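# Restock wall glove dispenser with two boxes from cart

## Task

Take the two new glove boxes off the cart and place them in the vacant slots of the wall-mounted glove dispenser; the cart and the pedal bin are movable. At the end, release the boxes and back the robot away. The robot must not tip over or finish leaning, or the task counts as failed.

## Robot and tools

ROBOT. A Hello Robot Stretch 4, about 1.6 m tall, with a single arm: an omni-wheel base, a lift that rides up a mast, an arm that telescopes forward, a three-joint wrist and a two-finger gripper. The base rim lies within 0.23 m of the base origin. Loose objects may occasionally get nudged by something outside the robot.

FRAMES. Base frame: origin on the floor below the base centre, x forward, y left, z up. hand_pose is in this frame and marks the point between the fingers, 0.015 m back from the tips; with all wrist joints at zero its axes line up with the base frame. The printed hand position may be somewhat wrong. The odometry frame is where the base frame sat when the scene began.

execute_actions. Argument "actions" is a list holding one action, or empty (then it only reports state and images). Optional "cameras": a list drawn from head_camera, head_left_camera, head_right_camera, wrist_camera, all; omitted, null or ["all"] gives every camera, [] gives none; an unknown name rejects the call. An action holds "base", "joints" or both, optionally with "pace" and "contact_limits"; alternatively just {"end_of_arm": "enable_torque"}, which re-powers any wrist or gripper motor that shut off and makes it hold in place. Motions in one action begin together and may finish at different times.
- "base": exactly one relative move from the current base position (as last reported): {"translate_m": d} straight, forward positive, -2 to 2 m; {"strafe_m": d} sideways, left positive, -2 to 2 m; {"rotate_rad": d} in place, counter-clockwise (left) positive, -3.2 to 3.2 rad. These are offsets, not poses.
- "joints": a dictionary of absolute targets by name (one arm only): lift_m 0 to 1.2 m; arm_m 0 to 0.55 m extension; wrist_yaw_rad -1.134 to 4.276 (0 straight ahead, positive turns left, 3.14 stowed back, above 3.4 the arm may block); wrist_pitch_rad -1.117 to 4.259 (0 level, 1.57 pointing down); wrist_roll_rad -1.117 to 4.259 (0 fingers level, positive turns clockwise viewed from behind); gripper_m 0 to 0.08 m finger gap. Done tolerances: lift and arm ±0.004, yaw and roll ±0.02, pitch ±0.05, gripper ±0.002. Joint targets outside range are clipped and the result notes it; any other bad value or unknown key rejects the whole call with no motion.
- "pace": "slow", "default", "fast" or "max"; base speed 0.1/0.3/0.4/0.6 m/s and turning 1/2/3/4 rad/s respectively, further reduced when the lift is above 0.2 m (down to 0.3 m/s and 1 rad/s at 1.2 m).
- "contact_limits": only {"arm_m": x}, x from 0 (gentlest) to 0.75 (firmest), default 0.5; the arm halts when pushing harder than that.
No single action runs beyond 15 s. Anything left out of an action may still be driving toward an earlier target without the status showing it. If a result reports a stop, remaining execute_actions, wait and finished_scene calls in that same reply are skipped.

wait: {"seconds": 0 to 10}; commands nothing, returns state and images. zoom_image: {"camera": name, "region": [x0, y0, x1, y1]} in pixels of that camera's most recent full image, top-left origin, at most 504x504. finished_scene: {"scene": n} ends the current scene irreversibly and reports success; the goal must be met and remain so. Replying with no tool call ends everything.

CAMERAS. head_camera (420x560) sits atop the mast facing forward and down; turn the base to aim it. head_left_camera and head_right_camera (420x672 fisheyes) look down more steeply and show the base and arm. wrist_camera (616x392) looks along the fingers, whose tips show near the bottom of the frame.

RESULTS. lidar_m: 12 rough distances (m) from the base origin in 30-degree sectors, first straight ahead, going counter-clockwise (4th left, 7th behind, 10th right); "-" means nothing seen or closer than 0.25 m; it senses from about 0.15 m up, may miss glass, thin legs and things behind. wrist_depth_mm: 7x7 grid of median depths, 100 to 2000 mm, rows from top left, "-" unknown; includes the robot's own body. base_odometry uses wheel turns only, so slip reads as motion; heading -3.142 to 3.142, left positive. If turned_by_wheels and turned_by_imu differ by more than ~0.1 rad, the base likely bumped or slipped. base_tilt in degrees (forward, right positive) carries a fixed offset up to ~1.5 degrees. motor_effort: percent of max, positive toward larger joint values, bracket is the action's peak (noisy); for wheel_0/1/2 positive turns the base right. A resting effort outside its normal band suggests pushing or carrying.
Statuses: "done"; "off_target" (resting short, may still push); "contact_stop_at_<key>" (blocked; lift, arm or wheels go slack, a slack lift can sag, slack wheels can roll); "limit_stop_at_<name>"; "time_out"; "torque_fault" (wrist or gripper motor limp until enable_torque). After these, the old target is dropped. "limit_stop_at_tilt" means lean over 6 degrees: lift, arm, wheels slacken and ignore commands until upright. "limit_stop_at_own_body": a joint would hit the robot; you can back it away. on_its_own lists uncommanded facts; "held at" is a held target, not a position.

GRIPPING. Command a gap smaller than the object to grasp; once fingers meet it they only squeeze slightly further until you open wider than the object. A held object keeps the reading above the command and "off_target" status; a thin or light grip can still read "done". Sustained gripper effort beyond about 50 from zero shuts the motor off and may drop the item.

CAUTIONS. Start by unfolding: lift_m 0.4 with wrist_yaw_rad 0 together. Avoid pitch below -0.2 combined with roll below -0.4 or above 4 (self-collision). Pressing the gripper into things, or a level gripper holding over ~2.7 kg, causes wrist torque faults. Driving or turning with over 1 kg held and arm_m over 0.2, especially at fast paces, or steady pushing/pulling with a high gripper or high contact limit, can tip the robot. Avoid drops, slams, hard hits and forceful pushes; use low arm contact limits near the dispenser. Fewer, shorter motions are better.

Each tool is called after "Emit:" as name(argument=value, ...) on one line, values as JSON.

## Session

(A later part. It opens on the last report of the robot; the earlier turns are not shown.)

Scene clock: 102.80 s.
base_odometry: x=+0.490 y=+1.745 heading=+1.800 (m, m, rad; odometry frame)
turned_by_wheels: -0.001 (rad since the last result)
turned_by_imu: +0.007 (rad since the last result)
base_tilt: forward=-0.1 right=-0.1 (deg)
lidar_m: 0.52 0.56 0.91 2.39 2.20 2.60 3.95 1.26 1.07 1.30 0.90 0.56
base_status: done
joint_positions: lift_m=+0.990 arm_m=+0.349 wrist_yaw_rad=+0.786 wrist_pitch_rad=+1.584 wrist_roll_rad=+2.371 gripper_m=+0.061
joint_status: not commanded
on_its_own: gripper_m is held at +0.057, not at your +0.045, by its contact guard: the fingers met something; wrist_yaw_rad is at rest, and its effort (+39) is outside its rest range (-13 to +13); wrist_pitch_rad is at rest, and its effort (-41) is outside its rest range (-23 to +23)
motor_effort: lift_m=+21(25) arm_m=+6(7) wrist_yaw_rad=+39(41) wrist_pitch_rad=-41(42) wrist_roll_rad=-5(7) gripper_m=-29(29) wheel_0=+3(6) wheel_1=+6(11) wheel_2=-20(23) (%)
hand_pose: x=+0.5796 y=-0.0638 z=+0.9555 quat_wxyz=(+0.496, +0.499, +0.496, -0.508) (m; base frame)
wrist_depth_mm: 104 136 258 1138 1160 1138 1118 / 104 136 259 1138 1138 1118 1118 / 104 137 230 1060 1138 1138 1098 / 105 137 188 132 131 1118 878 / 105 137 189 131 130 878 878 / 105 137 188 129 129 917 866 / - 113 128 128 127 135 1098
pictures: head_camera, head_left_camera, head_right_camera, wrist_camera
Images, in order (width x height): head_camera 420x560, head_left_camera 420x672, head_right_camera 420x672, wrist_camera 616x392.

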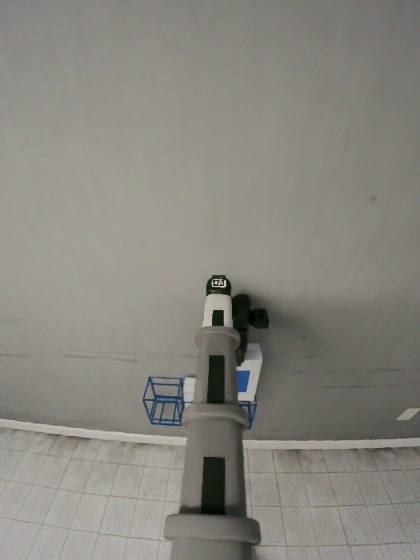

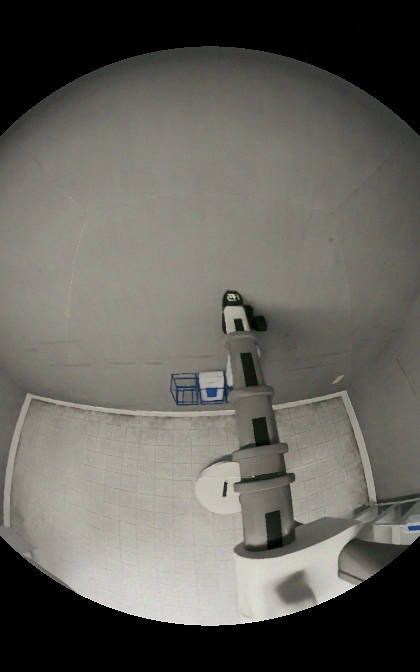

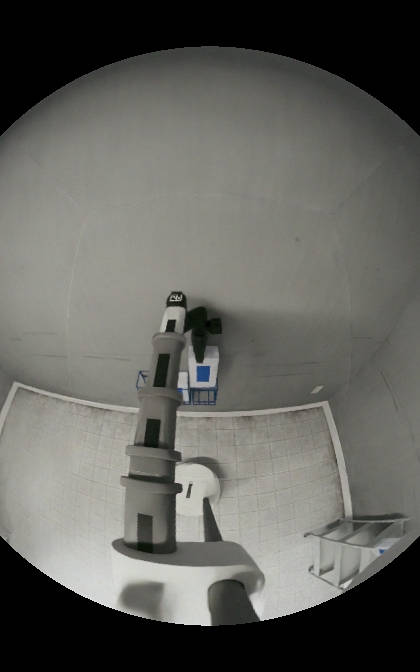

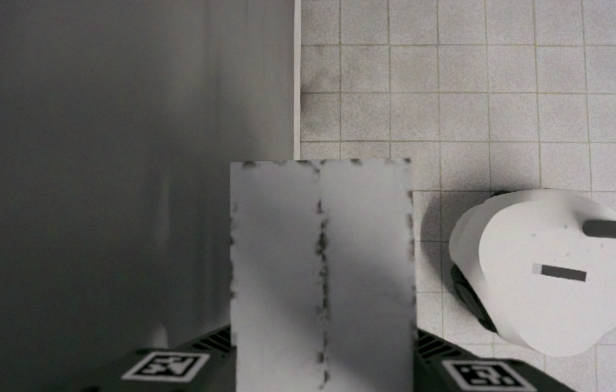

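Emit:
execute_actions(actions=[{"joints":{"arm_m":0.25}}], cameras=[])

Emit:
execute_actions(actions=[{"base":{"strafe_m":0.027},"joints":{"wrist_yaw_rad":0,"wrist_roll_rad":1.57,"wrist_pitch_rad":1.45,"lift_m":0.96}}])

Scene clock: 115.43 s.
base_odometry: x=+0.490 y=+1.745 heading=+1.801 (m, m, rad; odometry frame)
turned_by_wheels: +0.001 (rad since the last result)
turned_by_imu: +0.001 (rad since the last result)
base_tilt: forward=+0.1 right=+0.1 (deg)
lidar_m: 0.43 0.54 0.92 2.39 2.21 2.58 4.00 1.27 1.06 1.31 0.91 0.47
base_status: not commanded
joint_positions: lift_m=+0.990 arm_m=+0.251 wrist_yaw_rad=+0.800 wrist_pitch_rad=+1.570 wrist_roll_rad=+2.370 gripper_m=+0.061
joint_status: all done
on_its_own: gripper_m is held at +0.057, not at your +0.045, by its contact guard: the fingers met something
motor_effort: lift_m=+21(21) arm_m=-6(8) wrist_yaw_rad=+0(41) wrist_pitch_rad=+0(41) wrist_roll_rad=-2(7) gripper_m=-29(28) wheel_0=-3(3) wheel_1=+1(6) wheel_2=+0(20) (%)
hand_pose: x=+0.4849 y=-0.0608 z=+0.9554 quat_wxyz=(+0.500, +0.500, +0.500, -0.500) (m; base frame)
wrist_depth_mm: 207 301 549 1160 1138 1138 1118 / 208 303 564 1138 1118 1098 1098 / 209 307 512 1118 1118 1118 1138 / 211 310 410 133 132 946 1060 / 210 312 410 131 131 866 854 / 211 310 370 130 129 878 878 / 211 259 128 128 127 135 1042
pictures: none
No camera images: the call's "cameras" was empty. Leave "cameras" out to get every camera's image.

Scene clock: 116.47 s.
base_odometry: x=+0.464 y=+1.739 heading=+1.801 (m, m, rad; odometry frame)
turned_by_wheels: +0.000 (rad since the last result)
turned_by_imu: +0.000 (rad since the last result)
base_tilt: forward=+0.0 right=+0.1 (deg)
lidar_m: 0.41 0.57 0.90 2.37 2.19 2.56 3.86 1.30 1.08 1.34 0.91 0.44
base_status: done
joint_positions: lift_m=+0.960 arm_m=+0.251 wrist_yaw_rad=+0.001 wrist_pitch_rad=+1.451 wrist_roll_rad=+1.570 gripper_m=+0.061
joint_status: all done
on_its_own: gripper_m is held at +0.057, not at your +0.045, by its contact guard: the fingers met something
motor_effort: lift_m=+20(20) arm_m=-6(6) wrist_yaw_rad=-3(10) wrist_pitch_rad=-5(12) wrist_roll_rad=-4(6) gripper_m=-29(28) wheel_0=+0(9) wheel_1=+2(11) wheel_2=+0(2) (%)
hand_pose: x=+0.4474 y=-0.0874 z=+0.9271 quat_wxyz=(+0.529, +0.529, +0.470, -0.469) (m; base frame)
wrist_depth_mm: 244 338 535 1098 1098 1042 1008 / 245 338 539 1098 1078 1042 991 / 246 340 508 1008 1060 1042 1008 / 247 343 402 132 131 1008 976 / 247 343 439 130 130 809 788 / 248 343 357 129 129 809 778 / 248 296 129 128 127 135 778
pictures: head_camera, head_left_camera, head_right_camera, wrist_camera
Images, in order (width x height): head_camera 420x560, head_left_camera 420x672, head_right_camera 420x672, wrist_camera 616x392.

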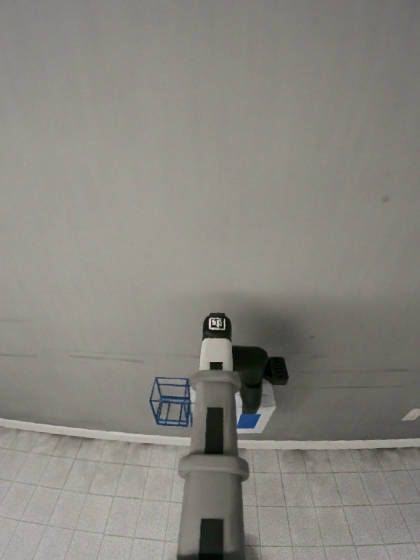

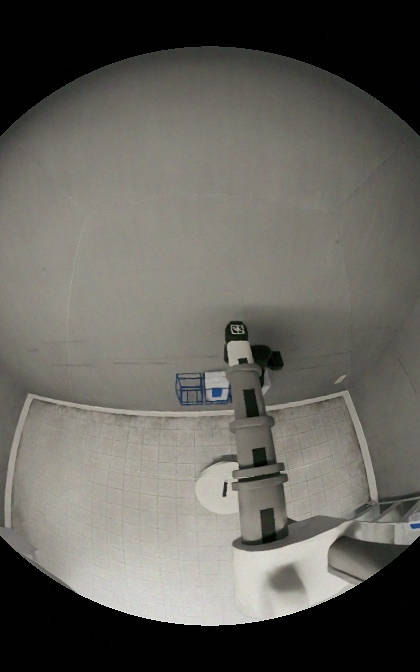

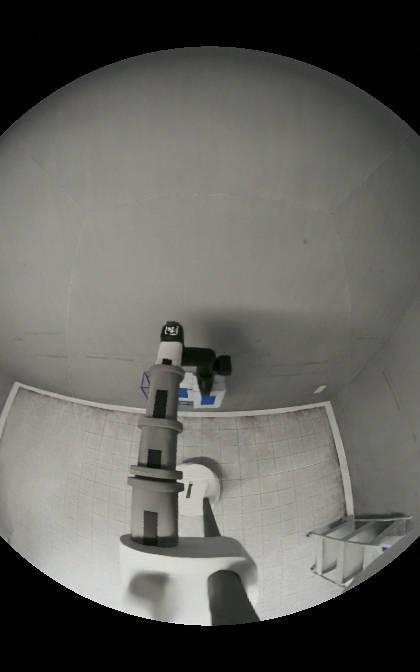

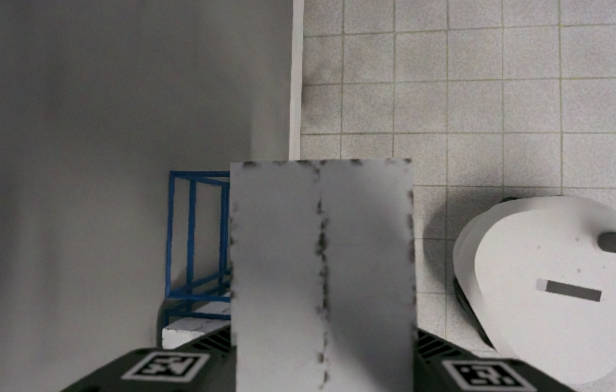

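Emit:
execute_actions(actions=[{"base":{"strafe_m":-0.018},"joints":{"arm_m":0.377},"pace":"slow","contact_limits":{"arm_m":0.2}}], cameras=["wrist_camera"])

Emit:
execute_actions(actions=[{"joints":{"lift_m":0.88},"pace":"slow"}])

Scene clock: 135.50 s.
base_odometry: x=+0.481 y=+1.743 heading=+1.801 (m, m, rad; odometry frame)
turned_by_wheels: +0.000 (rad since the last result)
turned_by_imu: +0.000 (rad since the last result)
base_tilt: forward=+0.0 right=+0.0 (deg)
lidar_m: 0.53 0.56 0.90 2.39 2.21 2.58 3.96 1.28 1.06 1.32 0.91 0.54
base_status: done
joint_positions: lift_m=+0.960 arm_m=+0.376 wrist_yaw_rad=+0.000 wrist_pitch_rad=+1.451 wrist_roll_rad=+1.570 gripper_m=+0.061
joint_status: all done
on_its_own: gripper_m is held at +0.057, not at your +0.045, by its contact guard: the fingers met something
motor_effort: lift_m=+19(20) arm_m=+7(6) wrist_yaw_rad=-1(2) wrist_pitch_rad=-5(5) wrist_roll_rad=-2(3) gripper_m=-30(29) wheel_0=+4(7) wheel_1=-4(10) wheel_2=+0(1) (%)
contact_limits: arm_m 0.2
hand_pose: x=+0.5721 y=-0.0874 z=+0.9271 quat_wxyz=(+0.529, +0.529, +0.470, -0.469) (m; base frame)
wrist_depth_mm: 109 142 224 549 1098 1042 1008 / 110 143 228 554 1078 1042 991 / 109 143 212 462 1078 1025 1008 / 109 144 184 134 132 1025 976 / 109 145 185 132 131 1025 798 / 109 145 186 130 129 1008 788 / 109 125 128 129 127 135 820
pictures: wrist_camera
Images, in order (width x height): wrist_camera 616x392.

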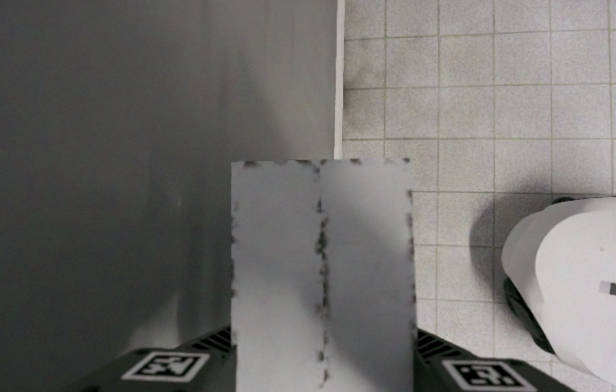

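Scene clock: 137.03 s.
base_odometry: x=+0.481 y=+1.743 heading=+1.801 (m, m, rad; odometry frame)
turned_by_wheels: +0.000 (rad since the last result)
turned_by_imu: +0.000 (rad since the last result)
base_tilt: forward=+0.1 right=+0.0 (deg)
lidar_m: 0.52 0.54 0.91 2.38 2.19 2.58 3.92 1.29 1.07 1.32 0.90 0.54
base_status: not commanded
joint_positions: lift_m=+0.880 arm_m=+0.376 wrist_yaw_rad=+0.000 wrist_pitch_rad=+1.451 wrist_roll_rad=+1.570 gripper_m=+0.061
joint_status: all done
on_its_own: gripper_m is held at +0.057, not at your +0.045, by its contact guard: the fingers met something
motor_effort: lift_m=+19(20) arm_m=+7(7) wrist_yaw_rad=-2(4) wrist_pitch_rad=-4(5) wrist_roll_rad=-2(2) gripper_m=-31(29) wheel_0=+3(4) wheel_1=-4(4) wheel_2=+0(0) (%)
hand_pose: x=+0.5721 y=-0.0874 z=+0.8471 quat_wxyz=(+0.529, +0.529, +0.469, -0.469) (m; base frame)
wrist_depth_mm: 109 142 226 549 991 976 931 / 110 143 228 554 991 946 931 / 109 144 213 462 991 960 917 / 109 144 185 132 131 946 917 / 109 145 185 131 130 931 715 / 110 145 185 129 128 931 707 / 109 125 128 128 127 135 798
pictures: head_camera, head_left_camera, head_right_camera, wrist_camera
Images, in order (width x height): head_camera 420x560, head_left_camera 420x672, head_right_camera 420x672, wrist_camera 616x392.

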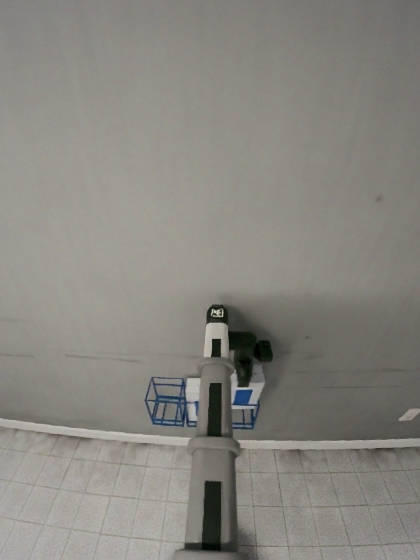

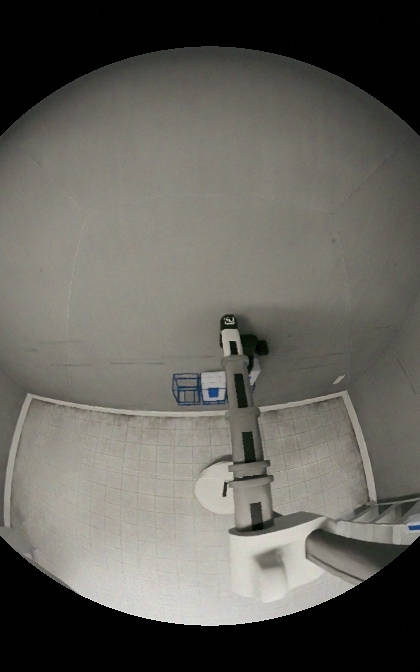

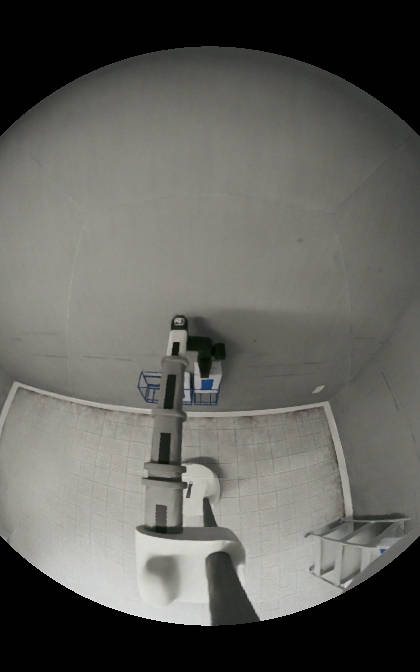

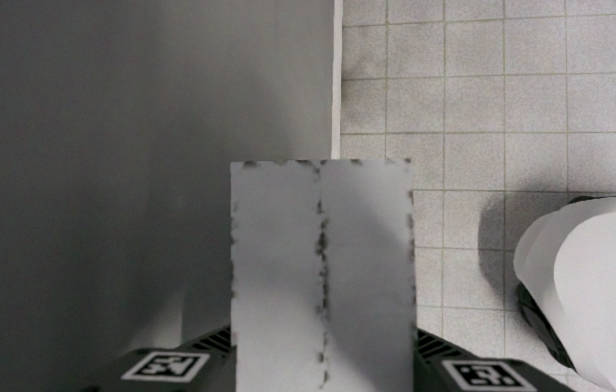

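Emit:
execute_actions(actions=[{"joints":{"lift_m":0.81,"arm_m":0.384},"pace":"slow"}], cameras=["head_camera","head_right_camera"])

Emit:
zoom_image(camera="head_camera", region=[130,300,310,460])

Scene clock: 142.80 s.
base_odometry: x=+0.481 y=+1.743 heading=+1.801 (m, m, rad; odometry frame)
turned_by_wheels: +0.000 (rad since the last result)
turned_by_imu: +0.000 (rad since the last result)
base_tilt: forward=+0.0 right=+0.1 (deg)
lidar_m: 0.50 0.57 0.89 2.39 2.19 2.59 3.94 1.29 1.06 1.32 0.90 0.55
base_status: not commanded
joint_positions: lift_m=+0.810 arm_m=+0.383 wrist_yaw_rad=+0.000 wrist_pitch_rad=+1.451 wrist_roll_rad=+1.570 gripper_m=+0.061
joint_status: all done
on_its_own: gripper_m is held at +0.057, not at your +0.045, by its contact guard: the fingers met something
motor_effort: lift_m=+19(21) arm_m=+7(6) wrist_yaw_rad=-2(2) wrist_pitch_rad=-4(4) wrist_roll_rad=-2(2) gripper_m=-28(29) wheel_0=+3(3) wheel_1=-4(4) wheel_2=+0(0) (%)
hand_pose: x=+0.5791 y=-0.0874 z=+0.7771 quat_wxyz=(+0.529, +0.529, +0.469, -0.469) (m; base frame)
wrist_depth_mm: 106 131 208 504 931 878 878 / 106 132 210 512 917 891 866 / 105 133 196 430 917 866 854 / 105 133 170 133 132 866 854 / 105 134 170 132 131 878 699 / 105 134 170 130 129 866 676 / 105 115 128 128 127 135 809
pictures: head_camera, head_right_camera
Images, in order (width x height): head_camera 420x560, head_right_camera 420x672.

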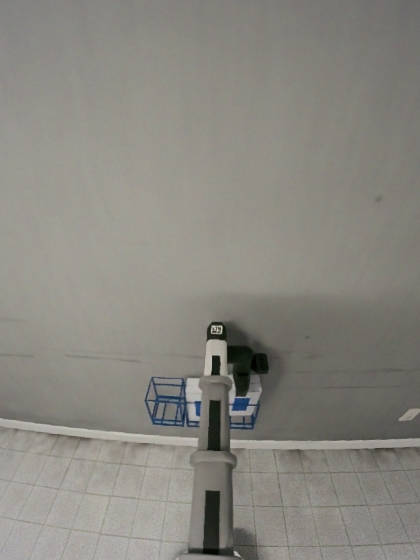

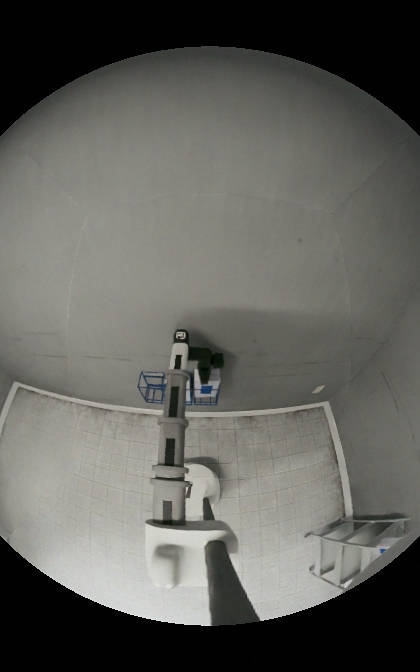

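Region (130, 300, 310, 460) of head_camera's 420x560 image, scaled by 2.800, with more detail than that image has.

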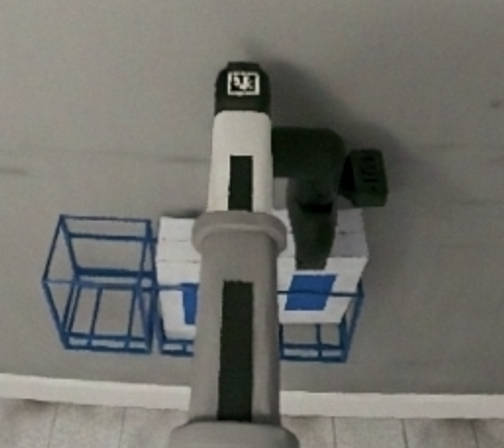

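Emit:
execute_actions(actions=[{"joints":{"lift_m":0.76},"pace":"slow"}], cameras=["head_camera"])

Emit:
execute_actions(actions=[{"joints":{"gripper_m":0.072}}], cameras=[])

Emit:
execute_actions(actions=[{"joints":{"lift_m":0.9}}], cameras=["head_camera","wrist_camera"])

Scene clock: 150.90 s.
base_odometry: x=+0.481 y=+1.743 heading=+1.801 (m, m, rad; odometry frame)
turned_by_wheels: +0.000 (rad since the last result)
turned_by_imu: +0.000 (rad since the last result)
base_tilt: forward=+0.0 right=+0.0 (deg)
lidar_m: 0.53 0.57 0.91 2.38 2.19 2.59 3.93 1.28 1.06 1.33 0.88 0.55
base_status: not commanded
joint_positions: lift_m=+0.760 arm_m=+0.383 wrist_yaw_rad=+0.000 wrist_pitch_rad=+1.451 wrist_roll_rad=+1.570 gripper_m=+0.061
joint_status: all done
on_its_own: gripper_m is held at +0.057, not at your +0.045, by its contact guard: the fingers met something
motor_effort: lift_m=+19(20) arm_m=+6(7) wrist_yaw_rad=+0(1) wrist_pitch_rad=-5(6) wrist_roll_rad=-2(3) gripper_m=-29(28) wheel_0=+2(3) wheel_1=-2(4) wheel_2=-1(1) (%)
hand_pose: x=+0.5791 y=-0.0874 z=+0.7271 quat_wxyz=(+0.529, +0.529, +0.469, -0.469) (m; base frame)
wrist_depth_mm: 106 131 208 504 904 842 820 / 106 132 210 512 878 842 820 / 105 132 195 436 866 842 809 / 105 133 170 132 131 842 798 / 105 134 170 130 129 820 699 / 105 134 171 129 128 820 661 / 105 115 129 128 126 135 778
pictures: head_camera
Images, in order (width x height): head_camera 420x560.

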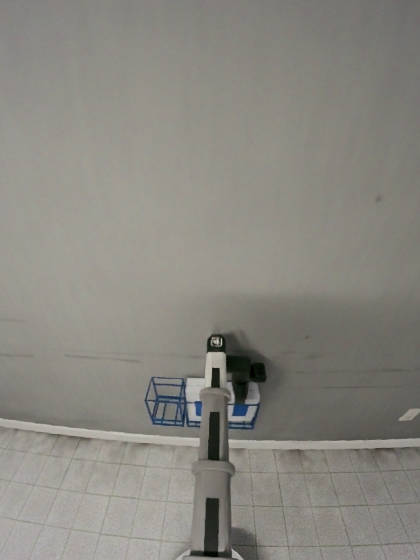

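Scene clock: 151.63 s.
base_odometry: x=+0.481 y=+1.743 heading=+1.801 (m, m, rad; odometry frame)
turned_by_wheels: +0.000 (rad since the last result)
turned_by_imu: +0.000 (rad since the last result)
base_tilt: forward=+0.0 right=+0.1 (deg)
lidar_m: 0.50 0.54 0.90 2.38 2.20 2.57 3.93 1.30 1.06 1.32 0.89 0.55
base_status: not commanded
joint_positions: lift_m=+0.760 arm_m=+0.383 wrist_yaw_rad=+0.000 wrist_pitch_rad=+1.450 wrist_roll_rad=+1.570 gripper_m=+0.072
joint_status: all done
motor_effort: lift_m=+19(20) arm_m=+6(6) wrist_yaw_rad=+0(0) wrist_pitch_rad=-1(5) wrist_roll_rad=-2(2) gripper_m=+2(26) wheel_0=+1(1) wheel_1=-2(3) wheel_2=-1(1) (%)
hand_pose: x=+0.5793 y=-0.0874 z=+0.7271 quat_wxyz=(+0.529, +0.529, +0.469, -0.469) (m; base frame)
wrist_depth_mm: 104 130 206 496 878 842 820 / 105 131 207 500 866 854 820 / 106 131 193 504 866 842 809 / 106 132 168 141 139 820 798 / 107 132 169 139 138 820 707 / 107 133 169 138 137 820 668 / - 110 138 137 135 125 707
pictures: none
No camera images: the call's "cameras" was empty. Leave "cameras" out to get every camera's image.

Scene clock: 153.27 s.
base_odometry: x=+0.481 y=+1.743 heading=+1.801 (m, m, rad; odometry frame)
turned_by_wheels: +0.000 (rad since the last result)
turned_by_imu: +0.000 (rad since the last result)
base_tilt: forward=+0.1 right=+0.1 (deg)
lidar_m: 0.52 0.55 0.89 2.38 2.20 2.59 3.93 1.28 1.07 1.32 0.89 0.54
base_status: not commanded
joint_positions: lift_m=+0.900 arm_m=+0.383 wrist_yaw_rad=+0.000 wrist_pitch_rad=+1.450 wrist_roll_rad=+1.570 gripper_m=+0.072
joint_status: all done
motor_effort: lift_m=+22(24) arm_m=+6(6) wrist_yaw_rad=+0(3) wrist_pitch_rad=-2(2) wrist_roll_rad=-1(3) gripper_m=+3(2) wheel_0=+2(2) wheel_1=-3(2) wheel_2=-1(1) (%)
hand_pose: x=+0.5793 y=-0.0874 z=+0.8669 quat_wxyz=(+0.529, +0.529, +0.469, -0.469) (m; base frame)
wrist_depth_mm: 105 131 207 492 1042 991 931 / 105 131 208 500 1025 976 946 / 106 132 211 512 1008 960 946 / 107 132 211 287 991 960 917 / 107 132 212 282 976 976 732 / 105 133 196 278 960 946 732 / 105 110 138 287 303 125 750
pictures: head_camera, wrist_camera
Images, in order (width x height): head_camera 420x560, wrist_camera 616x392.

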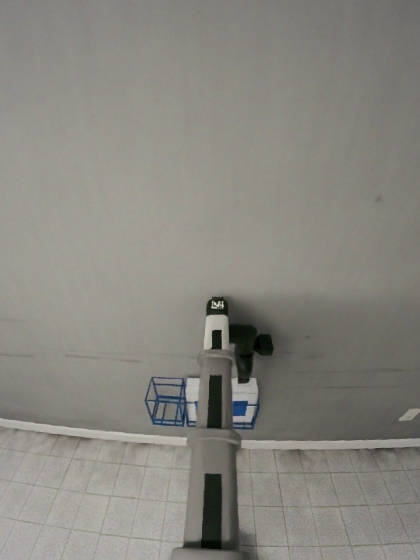

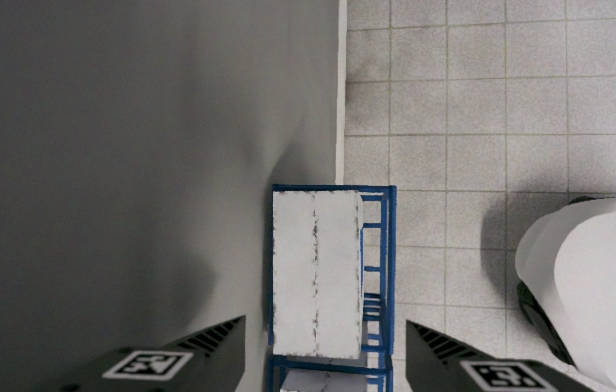

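Emit:
execute_actions(actions=[{"base":{"translate_m":-0.545},"joints":{"lift_m":1.03,"arm_m":0.1,"wrist_pitch_rad":1.57,"gripper_m":0.08},"pace":"fast"}], cameras=[])

Emit:
execute_actions(actions=[{"base":{"rotate_rad":-1.6},"pace":"fast"}], cameras=[])

Emit:
execute_actions(actions=[{"base":{"translate_m":0.46},"joints":{"arm_m":0.45},"pace":"fast"}], cameras=["head_right_camera","wrist_camera"])

Scene clock: 163.20 s.
base_odometry: x=+0.605 y=+1.212 heading=+1.800 (m, m, rad; odometry frame)
turned_by_wheels: +0.000 (rad since the last result)
turned_by_imu: +0.000 (rad since the last result)
base_tilt: forward=+0.0 right=+0.1 (deg)
lidar_m: 1.06 1.21 1.68 2.41 1.96 2.59 3.15 1.89 0.93 0.88 1.39 1.20
base_status: done
joint_positions: lift_m=+1.030 arm_m=+0.101 wrist_yaw_rad=+0.000 wrist_pitch_rad=+1.570 wrist_roll_rad=+1.570 gripper_m=+0.080
joint_status: all done
motor_effort: lift_m=+22(23) arm_m=-7(7) wrist_yaw_rad=+1(3) wrist_pitch_rad=-1(4) wrist_roll_rad=-2(3) gripper_m=+1(4) wheel_0=-1(6) wheel_1=-3(7) wheel_2=-2(10) (%)
hand_pose: x=+0.2721 y=-0.0874 z=+0.9954 quat_wxyz=(+0.500, +0.500, +0.500, -0.500) (m; base frame)
wrist_depth_mm: 1182 1205 1182 1182 1182 1160 1160 / 1182 1182 1205 1182 1182 1138 1160 / 1182 1205 1160 1160 1160 1138 1138 / 1182 1160 1182 1138 1138 1160 1118 / 1205 1205 1160 1160 931 917 1118 / 1160 1205 1160 1118 917 904 1118 / 1182 110 140 1138 1138 124 1098
pictures: none
No camera images: the call's "cameras" was empty. Leave "cameras" out to get every camera's image.

Scene clock: 165.53 s.
base_odometry: x=+0.605 y=+1.212 heading=+0.201 (m, m, rad; odometry frame)
turned_by_wheels: -1.599 (rad since the last result)
turned_by_imu: -1.567 (rad since the last result)
base_tilt: forward=+0.0 right=+0.1 (deg)
lidar_m: 0.89 1.37 1.22 1.05 1.12 1.66 2.40 1.93 2.51 3.07 1.95 0.94
base_status: done
joint_positions: lift_m=+1.030 arm_m=+0.101 wrist_yaw_rad=+0.000 wrist_pitch_rad=+1.570 wrist_roll_rad=+1.570 gripper_m=+0.080
joint_status: not commanded
motor_effort: lift_m=+22(22) arm_m=-7(6) wrist_yaw_rad=+0(0) wrist_pitch_rad=-1(1) wrist_roll_rad=-3(1) gripper_m=+1(1) wheel_0=+2(8) wheel_1=+4(9) wheel_2=+2(10) (%)
hand_pose: x=+0.2722 y=-0.0874 z=+0.9954 quat_wxyz=(+0.500, +0.500, +0.500, -0.500) (m; base frame)
wrist_depth_mm: 1229 1205 1229 1182 1182 1138 1138 / 1025 1205 1205 1205 1160 1182 1138 / 1078 1205 1182 1160 1160 1138 1160 / 1078 1205 1182 1160 1138 1160 1118 / 1060 1182 1182 1160 931 904 1098 / 1205 1160 1138 1138 917 917 1118 / 1182 110 140 1138 1118 124 1078
pictures: none
No camera images: the call's "cameras" was empty. Leave "cameras" out to get every camera's image.

Scene clock: 168.33 s.
base_odometry: x=+1.056 y=+1.304 heading=+0.201 (m, m, rad; odometry frame)
turned_by_wheels: +0.001 (rad since the last result)
turned_by_imu: +0.000 (rad since the last result)
base_tilt: forward=+0.1 right=+0.1 (deg)
lidar_m: 0.42 0.90 1.20 1.16 1.11 1.68 2.87 2.36 3.14 3.09 0.63 0.47
base_status: done
joint_positions: lift_m=+1.030 arm_m=+0.449 wrist_yaw_rad=+0.000 wrist_pitch_rad=+1.570 wrist_roll_rad=+1.570 gripper_m=+0.080
joint_status: all done
motor_effort: lift_m=+22(22) arm_m=+6(8) wrist_yaw_rad=-2(0) wrist_pitch_rad=+0(2) wrist_roll_rad=-1(2) gripper_m=+1(0) wheel_0=+2(6) wheel_1=+5(9) wheel_2=-1(12) (%)
hand_pose: x=+0.6200 y=-0.0874 z=+0.9954 quat_wxyz=(+0.501, +0.500, +0.500, -0.499) (m; base frame)
wrist_depth_mm: 351 517 504 496 496 1138 1160 / 353 517 500 492 488 1160 1138 / 355 517 496 488 484 1160 1138 / 353 521 488 484 480 1118 1138 / 353 521 484 484 242 904 904 / 353 484 477 466 241 904 891 / 351 110 141 1160 238 125 917
pictures: head_right_camera, wrist_camera
Images, in order (width x height): head_right_camera 420x672, wrist_camera 616x392.

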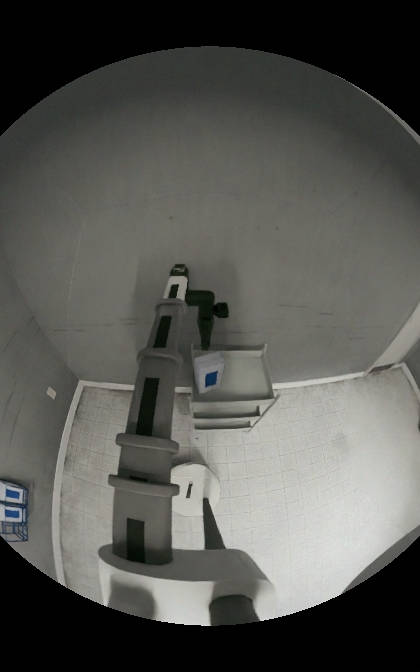

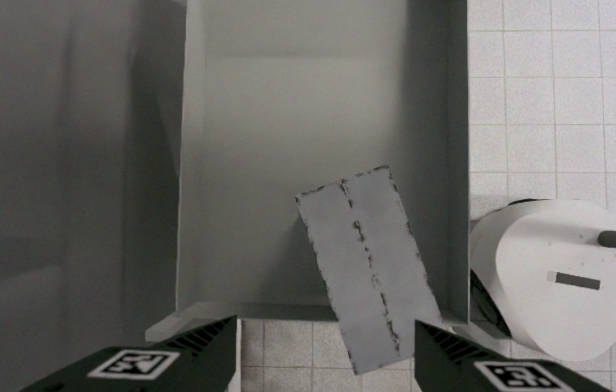

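Emit:
execute_actions(actions=[{"base":{"strafe_m":-0.008},"joints":{"arm_m":0.416,"lift_m":0.97,"wrist_roll_rad":1.25}}], cameras=["wrist_camera"])

Scene clock: 173.30 s.
base_odometry: x=+1.057 y=+1.297 heading=+0.201 (m, m, rad; odometry frame)
turned_by_wheels: +0.000 (rad since the last result)
turned_by_imu: +0.000 (rad since the last result)
base_tilt: forward=+0.0 right=+0.1 (deg)
lidar_m: 0.44 0.90 1.22 1.17 1.15 1.66 2.88 2.36 3.12 3.09 0.62 0.46
base_status: done
joint_positions: lift_m=+0.970 arm_m=+0.417 wrist_yaw_rad=+0.000 wrist_pitch_rad=+1.570 wrist_roll_rad=+1.250 gripper_m=+0.080
joint_status: all done
motor_effort: lift_m=+18(20) arm_m=-7(7) wrist_yaw_rad=-1(3) wrist_pitch_rad=+0(0) wrist_roll_rad=-2(7) gripper_m=+2(1) wheel_0=-1(11) wheel_1=-3(10) wheel_2=+0(2) (%)
hand_pose: x=+0.5883 y=-0.0874 z=+0.9357 quat_wxyz=(+0.574, +0.414, +0.573, -0.414) (m; base frame)
wrist_depth_mm: 325 433 439 433 433 424 1078 / 338 469 433 430 427 421 1098 / 362 473 436 427 424 418 1060 / 384 469 430 186 418 424 1060 / 404 430 430 185 183 917 1060 / 433 654 407 184 182 854 831 / 462 110 141 182 180 125 820
pictures: wrist_camera
Images, in order (width x height): wrist_camera 616x392.

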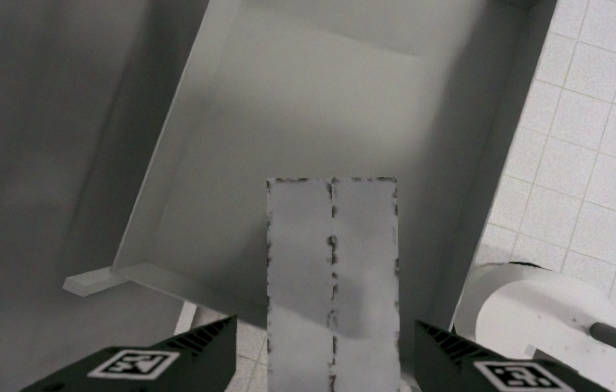

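Emit:
execute_actions(actions=[{"joints":{"arm_m":0.411}}], cameras=[])

Emit:
execute_actions(actions=[{"joints":{"lift_m":0.915},"pace":"slow"}], cameras=["wrist_camera"])

Emit:
execute_actions(actions=[{"joints":{"gripper_m":0.045}}], cameras=[])

Emit:
execute_actions(actions=[{"joints":{"lift_m":1.06,"wrist_roll_rad":1.57}}], cameras=["wrist_camera"])

Scene clock: 181.27 s.
base_odometry: x=+1.057 y=+1.297 heading=+0.201 (m, m, rad; odometry frame)
turned_by_wheels: +0.000 (rad since the last result)
turned_by_imu: +0.000 (rad since the last result)
base_tilt: forward=+0.0 right=+0.1 (deg)
lidar_m: 0.42 0.90 1.21 1.18 1.15 1.67 2.85 2.35 3.13 3.08 0.62 0.46
base_status: not commanded
joint_positions: lift_m=+0.970 arm_m=+0.412 wrist_yaw_rad=+0.000 wrist_pitch_rad=+1.570 wrist_roll_rad=+1.250 gripper_m=+0.080
joint_status: all done
motor_effort: lift_m=+17(18) arm_m=-7(7) wrist_yaw_rad=-1(1) wrist_pitch_rad=+0(0) wrist_roll_rad=-2(2) gripper_m=+2(2) wheel_0=-1(1) wheel_1=-2(3) wheel_2=+0(0) (%)
hand_pose: x=+0.5833 y=-0.0874 z=+0.9357 quat_wxyz=(+0.574, +0.414, +0.573, -0.414) (m; base frame)
wrist_depth_mm: 330 442 439 433 433 424 1078 / 345 469 436 433 430 427 1078 / 366 466 433 430 424 421 1098 / 394 459 433 185 421 424 1078 / 410 433 430 185 415 931 1060 / 439 676 394 182 377 854 842 / 469 110 140 181 180 125 831
pictures: none
No camera images: the call's "cameras" was empty. Leave "cameras" out to get every camera's image.

Scene clock: 182.60 s.
base_odometry: x=+1.057 y=+1.297 heading=+0.201 (m, m, rad; odometry frame)
turned_by_wheels: +0.000 (rad since the last result)
turned_by_imu: +0.000 (rad since the last result)
base_tilt: forward=+0.0 right=+0.1 (deg)
lidar_m: 0.43 0.91 1.23 1.18 1.14 1.67 2.87 2.37 3.12 3.08 0.64 0.47
base_status: not commanded
joint_positions: lift_m=+0.915 arm_m=+0.412 wrist_yaw_rad=+0.000 wrist_pitch_rad=+1.570 wrist_roll_rad=+1.250 gripper_m=+0.080
joint_status: all done
motor_effort: lift_m=+17(16) arm_m=-6(6) wrist_yaw_rad=+1(2) wrist_pitch_rad=+0(0) wrist_roll_rad=-1(3) gripper_m=+2(2) wheel_0=-1(1) wheel_1=-3(3) wheel_2=+0(0) (%)
hand_pose: x=+0.5833 y=-0.0874 z=+0.8808 quat_wxyz=(+0.574, +0.414, +0.573, -0.414) (m; base frame)
wrist_depth_mm: 332 410 384 377 375 370 368 / 345 410 379 375 370 368 1025 / 366 377 377 373 370 366 1008 / 392 375 373 130 130 364 1008 / 399 375 373 129 128 362 991 / 399 569 158 129 128 798 798 / 473 110 129 128 127 124 778
pictures: wrist_camera
Images, in order (width x height): wrist_camera 616x392.

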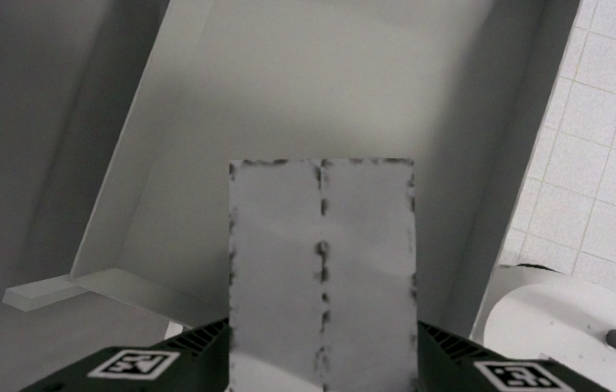

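Scene clock: 183.60 s.
base_odometry: x=+1.057 y=+1.297 heading=+0.201 (m, m, rad; odometry frame)
turned_by_wheels: +0.000 (rad since the last result)
turned_by_imu: +0.000 (rad since the last result)
base_tilt: forward=+0.1 right=+0.1 (deg)
lidar_m: 0.45 0.89 1.23 1.18 1.14 1.71 2.86 2.37 3.13 3.09 0.62 0.46
base_status: not commanded
joint_positions: lift_m=+0.915 arm_m=+0.412 wrist_yaw_rad=+0.000 wrist_pitch_rad=+1.570 wrist_roll_rad=+1.250 gripper_m=+0.059
joint_status: gripper_m off_target (ended at +0.059, target +0.045)
on_its_own: gripper_m is held at +0.055, not at your +0.045, by its contact guard: the fingers met something
motor_effort: lift_m=+17(17) arm_m=-7(6) wrist_yaw_rad=-1(2) wrist_pitch_rad=-1(0) wrist_roll_rad=-3(2) gripper_m=-30(27) wheel_0=-1(1) wheel_1=-3(3) wheel_2=+0(0) (%)
hand_pose: x=+0.5833 y=-0.0874 z=+0.8808 quat_wxyz=(+0.574, +0.414, +0.573, -0.414) (m; base frame)
wrist_depth_mm: 330 410 382 377 375 368 368 / 343 410 382 377 370 368 1025 / 366 379 377 373 370 364 1008 / 392 377 375 131 129 364 1042 / 399 375 375 129 129 359 1025 / 399 569 306 129 128 798 788 / 496 615 128 128 127 291 788
pictures: none
No camera images: the call's "cameras" was empty. Leave "cameras" out to get every camera's image.

Scene clock: 185.27 s.
base_odometry: x=+1.057 y=+1.297 heading=+0.201 (m, m, rad; odometry frame)
turned_by_wheels: +0.000 (rad since the last result)
turned_by_imu: +0.000 (rad since the last result)
base_tilt: forward=+0.0 right=-0.1 (deg)
lidar_m: 0.44 0.89 1.23 1.18 1.13 1.69 2.87 2.35 3.14 3.08 0.61 0.46
base_status: not commanded
joint_positions: lift_m=+1.060 arm_m=+0.412 wrist_yaw_rad=+0.000 wrist_pitch_rad=+1.570 wrist_roll_rad=+1.570 gripper_m=+0.059
joint_status: all done
on_its_own: gripper_m is held at +0.055, not at your +0.045, by its contact guard: the fingers met something
motor_effort: lift_m=+25(26) arm_m=-6(7) wrist_yaw_rad=-1(1) wrist_pitch_rad=+0(0) wrist_roll_rad=-1(4) gripper_m=-30(30) wheel_0=-1(1) wheel_1=-3(3) wheel_2=+0(0) (%)
hand_pose: x=+0.5833 y=-0.0874 z=+1.0252 quat_wxyz=(+0.501, +0.500, +0.500, -0.499) (m; base frame)
wrist_depth_mm: 402 554 535 525 521 1182 1182 / 402 559 530 517 525 1182 1160 / 402 554 525 521 517 1182 1160 / 404 554 521 133 132 1182 1160 / 404 530 517 131 131 946 931 / 404 521 480 130 129 946 946 / 404 492 128 128 127 946 1118
pictures: wrist_camera
Images, in order (width x height): wrist_camera 616x392.

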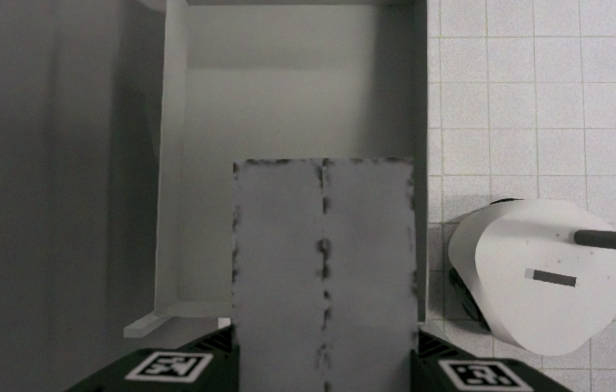

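Same grip as before. Back 0.46 plus two slots.

Emit:
execute_actions(actions=[{"base":{"translate_m":-0.745},"joints":{"arm_m":0.15}}], cameras=[])

Emit:
execute_actions(actions=[{"base":{"rotate_rad":1.6},"joints":{"lift_m":0.96,"wrist_pitch_rad":1.45}}], cameras=[])

Emit:
execute_actions(actions=[{"base":{"translate_m":0.553},"joints":{"arm_m":0.25}}], cameras=["head_camera","wrist_camera"])

Scene clock: 196.83 s.
base_odometry: x=+0.327 y=+1.148 heading=+0.201 (m, m, rad; odometry frame)
turned_by_wheels: +0.000 (rad since the last result)
turned_by_imu: +0.000 (rad since the last result)
base_tilt: forward=+0.0 right=+0.1 (deg)
lidar_m: 0.27 1.66 1.12 1.06 1.22 1.64 2.12 1.65 2.11 3.09 2.33 0.29
base_status: done
joint_positions: lift_m=+1.060 arm_m=+0.151 wrist_yaw_rad=+0.000 wrist_pitch_rad=+1.570 wrist_roll_rad=+1.570 gripper_m=+0.059
joint_status: all done
on_its_own: gripper_m is held at +0.055, not at your +0.045, by its contact guard: the fingers met something
motor_effort: lift_m=+24(25) arm_m=-6(7) wrist_yaw_rad=+0(1) wrist_pitch_rad=-1(1) wrist_roll_rad=-1(0) gripper_m=-30(31) wheel_0=-2(6) wheel_1=-4(8) wheel_2=+0(10) (%)
hand_pose: x=+0.3222 y=-0.0874 z=+1.0252 quat_wxyz=(+0.500, +0.500, +0.500, -0.500) (m; base frame)
wrist_depth_mm: 1255 1229 1205 1229 1205 1205 1182 / 1229 1229 1229 1205 1182 1205 1182 / 1229 1205 1229 1205 1182 1205 1160 / 1205 1229 1182 133 132 1205 1182 / 1205 1229 1205 131 131 946 1138 / 1205 1205 1160 130 129 946 1138 / 1229 1205 128 129 127 931 1138
pictures: none
No camera images: the call's "cameras" was empty. Leave "cameras" out to get every camera's image.

Scene clock: 199.23 s.
base_odometry: x=+0.327 y=+1.148 heading=+1.800 (m, m, rad; odometry frame)
turned_by_wheels: +1.599 (rad since the last result)
turned_by_imu: +1.566 (rad since the last result)
base_tilt: forward=+0.1 right=-0.1 (deg)
lidar_m: 0.33 1.19 1.68 2.12 1.69 2.18 3.13 2.29 1.23 1.17 1.68 0.33
base_status: done
joint_positions: lift_m=+0.960 arm_m=+0.151 wrist_yaw_rad=+0.000 wrist_pitch_rad=+1.451 wrist_roll_rad=+1.570 gripper_m=+0.059
joint_status: all done
on_its_own: gripper_m is held at +0.055, not at your +0.045, by its contact guard: the fingers met something
motor_effort: lift_m=+20(23) arm_m=-6(6) wrist_yaw_rad=-1(2) wrist_pitch_rad=-3(12) wrist_roll_rad=+0(1) gripper_m=-30(30) wheel_0=-4(8) wheel_1=-5(8) wheel_2=+0(6) (%)
hand_pose: x=+0.3475 y=-0.0874 z=+0.9270 quat_wxyz=(+0.529, +0.529, +0.469, -0.469) (m; base frame)
wrist_depth_mm: 991 1229 1182 1138 1098 1042 1008 / 976 1205 1182 1098 1060 1025 1025 / 991 1205 1182 1098 1060 1008 991 / 991 1182 1160 133 132 904 991 / 991 1182 1138 131 130 820 778 / 991 1205 1138 130 129 809 778 / 1008 1160 129 129 127 788 788
pictures: none
No camera images: the call's "cameras" was empty. Leave "cameras" out to get every camera's image.

Scene clock: 202.57 s.
base_odometry: x=+0.202 y=+1.687 heading=+1.800 (m, m, rad; odometry frame)
turned_by_wheels: +0.000 (rad since the last result)
turned_by_imu: +0.000 (rad since the last result)
base_tilt: forward=+0.0 right=+0.0 (deg)
lidar_m: 0.41 0.64 0.90 2.09 1.96 2.18 3.81 2.29 1.31 1.61 0.90 0.42
base_status: done
joint_positions: lift_m=+0.960 arm_m=+0.249 wrist_yaw_rad=+0.000 wrist_pitch_rad=+1.451 wrist_roll_rad=+1.570 gripper_m=+0.059
joint_status: all done
on_its_own: gripper_m is held at +0.055, not at your +0.045, by its contact guard: the fingers met something
motor_effort: lift_m=+21(21) arm_m=+6(8) wrist_yaw_rad=-1(1) wrist_pitch_rad=-3(8) wrist_roll_rad=+0(1) gripper_m=-32(32) wheel_0=+2(7) wheel_1=+4(9) wheel_2=-2(10) (%)
hand_pose: x=+0.4452 y=-0.0874 z=+0.9270 quat_wxyz=(+0.529, +0.529, +0.469, -0.469) (m; base frame)
wrist_depth_mm: 238 330 382 1118 1098 1060 1008 / 241 332 368 1098 1078 1025 991 / 242 334 366 549 1078 1025 976 / 242 334 364 133 132 1008 976 / 243 336 430 131 130 809 778 / 243 338 394 130 129 809 778 / 243 291 129 128 127 778 768
pictures: head_camera, wrist_camera
Images, in order (width x height): head_camera 420x560, wrist_camera 616x392.

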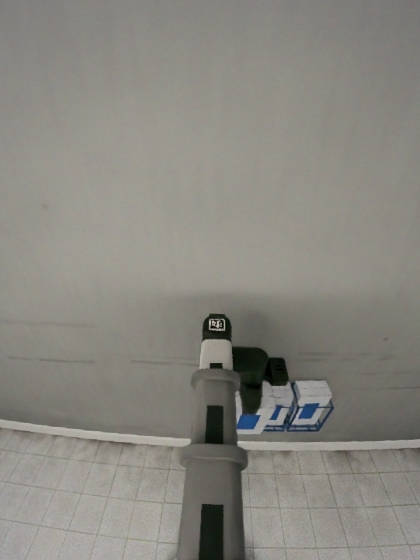

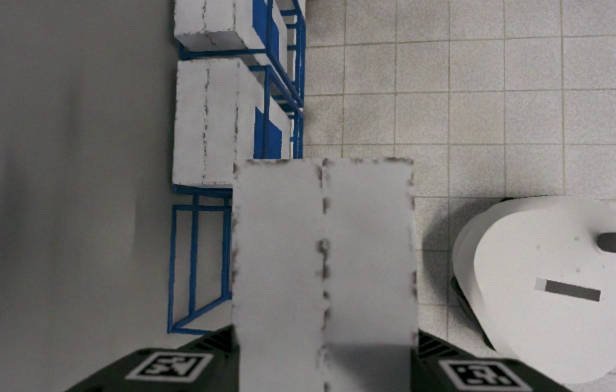

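Emit:
execute_actions(actions=[{"base":{"strafe_m":0.02},"pace":"slow"}], cameras=["wrist_camera"])

Emit:
execute_actions(actions=[{"joints":{"arm_m":0.372},"pace":"slow","contact_limits":{"arm_m":0.2}}], cameras=[])

Emit:
execute_actions(actions=[{"joints":{"lift_m":0.86},"pace":"slow"}], cameras=["wrist_camera","head_camera"])

Scene clock: 210.90 s.
base_odometry: x=+0.183 y=+1.682 heading=+1.800 (m, m, rad; odometry frame)
turned_by_wheels: +0.000 (rad since the last result)
turned_by_imu: +0.000 (rad since the last result)
base_tilt: forward=+0.1 right=+0.0 (deg)
lidar_m: 0.40 0.65 0.90 2.07 1.96 2.13 3.81 2.33 1.32 1.62 0.89 0.45
base_status: done
joint_positions: lift_m=+0.960 arm_m=+0.249 wrist_yaw_rad=+0.000 wrist_pitch_rad=+1.451 wrist_roll_rad=+1.570 gripper_m=+0.059
joint_status: not commanded
on_its_own: gripper_m is held at +0.055, not at your +0.045, by its contact guard: the fingers met something
motor_effort: lift_m=+21(21) arm_m=+7(7) wrist_yaw_rad=+0(1) wrist_pitch_rad=-4(3) wrist_roll_rad=-1(3) gripper_m=-31(30) wheel_0=-4(7) wheel_1=+6(9) wheel_2=+0(3) (%)
hand_pose: x=+0.4452 y=-0.0874 z=+0.9270 quat_wxyz=(+0.529, +0.529, +0.469, -0.469) (m; base frame)
wrist_depth_mm: 241 330 394 1118 1060 1042 1008 / 241 332 370 1078 1060 1042 991 / 241 334 364 554 1078 1025 991 / 243 334 427 133 132 1042 976 / 243 336 430 131 130 809 778 / 245 338 430 130 129 809 788 / 245 291 128 129 127 778 778
pictures: wrist_camera
Images, in order (width x height): wrist_camera 616x392.

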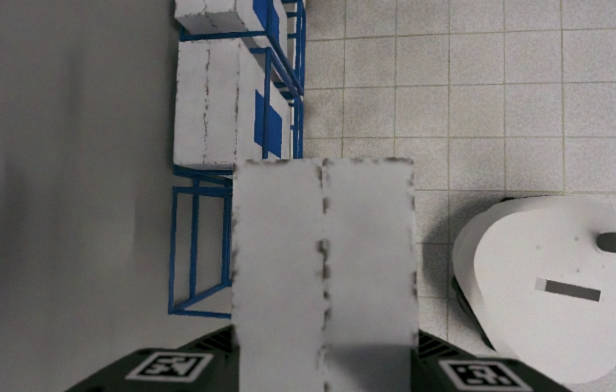

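Scene clock: 213.40 s.
base_odometry: x=+0.183 y=+1.682 heading=+1.800 (m, m, rad; odometry frame)
turned_by_wheels: +0.000 (rad since the last result)
turned_by_imu: +0.000 (rad since the last result)
base_tilt: forward=-0.1 right=+0.0 (deg)
lidar_m: 0.52 0.64 0.88 2.07 1.96 2.11 3.81 2.33 1.31 1.62 0.88 0.54
base_status: not commanded
joint_positions: lift_m=+0.960 arm_m=+0.371 wrist_yaw_rad=+0.000 wrist_pitch_rad=+1.451 wrist_roll_rad=+1.570 gripper_m=+0.059
joint_status: all done
on_its_own: gripper_m is held at +0.055, not at your +0.045, by its contact guard: the fingers met something
motor_effort: lift_m=+20(21) arm_m=+7(7) wrist_yaw_rad=-1(1) wrist_pitch_rad=-4(3) wrist_roll_rad=-1(2) gripper_m=-30(30) wheel_0=-4(4) wheel_1=+6(6) wheel_2=+0(0) (%)
contact_limits: arm_m 0.2
hand_pose: x=+0.5671 y=-0.0874 z=+0.9270 quat_wxyz=(+0.529, +0.529, +0.469, -0.469) (m; base frame)
wrist_depth_mm: 108 140 222 355 1060 1060 1025 / 108 141 225 347 1060 1025 991 / 109 142 225 342 1042 1025 991 / 110 143 195 133 132 1025 991 / 110 143 182 131 130 1008 778 / 110 143 183 130 129 991 788 / 108 123 129 128 127 976 842
pictures: none
No camera images: the call's "cameras" was empty. Leave "cameras" out to get every camera's image.

Scene clock: 215.10 s.
base_odometry: x=+0.183 y=+1.682 heading=+1.800 (m, m, rad; odometry frame)
turned_by_wheels: +0.000 (rad since the last result)
turned_by_imu: +0.000 (rad since the last result)
base_tilt: forward=+0.0 right=+0.1 (deg)
lidar_m: 0.52 0.65 0.92 2.06 1.96 2.14 3.81 2.32 1.34 1.62 0.88 0.53
base_status: not commanded
joint_positions: lift_m=+0.860 arm_m=+0.371 wrist_yaw_rad=+0.000 wrist_pitch_rad=+1.451 wrist_roll_rad=+1.570 gripper_m=+0.059
joint_status: all done
on_its_own: gripper_m is held at +0.055, not at your +0.045, by its contact guard: the fingers met something
motor_effort: lift_m=+19(21) arm_m=+7(7) wrist_yaw_rad=+0(1) wrist_pitch_rad=-4(4) wrist_roll_rad=-1(1) gripper_m=-31(30) wheel_0=-4(4) wheel_1=+6(6) wheel_2=+0(0) (%)
hand_pose: x=+0.5671 y=-0.0874 z=+0.8271 quat_wxyz=(+0.529, +0.529, +0.469, -0.469) (m; base frame)
wrist_depth_mm: 108 139 223 246 976 960 917 / 109 141 225 245 976 946 904 / 109 142 225 243 960 931 917 / 109 142 181 133 131 946 891 / 110 143 182 131 130 931 691 / 110 143 182 130 129 946 691 / 108 123 129 128 127 891 750
pictures: head_camera, wrist_camera
Images, in order (width x height): head_camera 420x560, wrist_camera 616x392.

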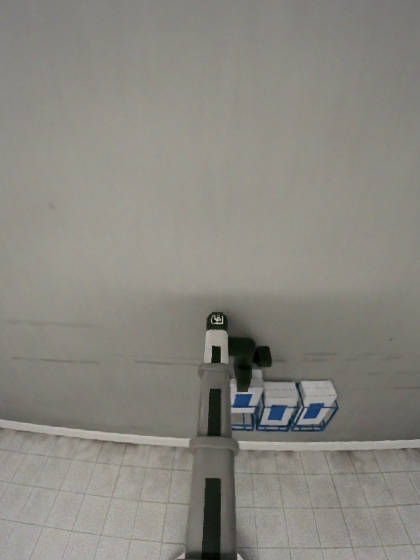

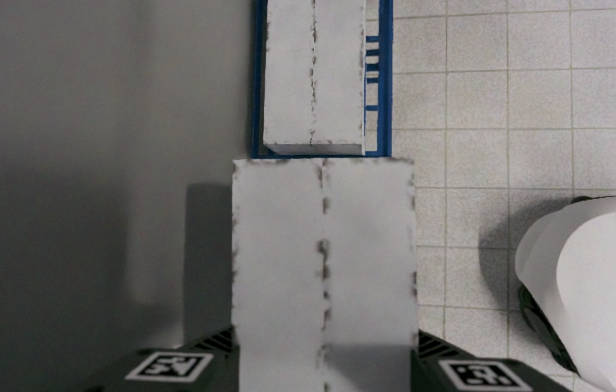

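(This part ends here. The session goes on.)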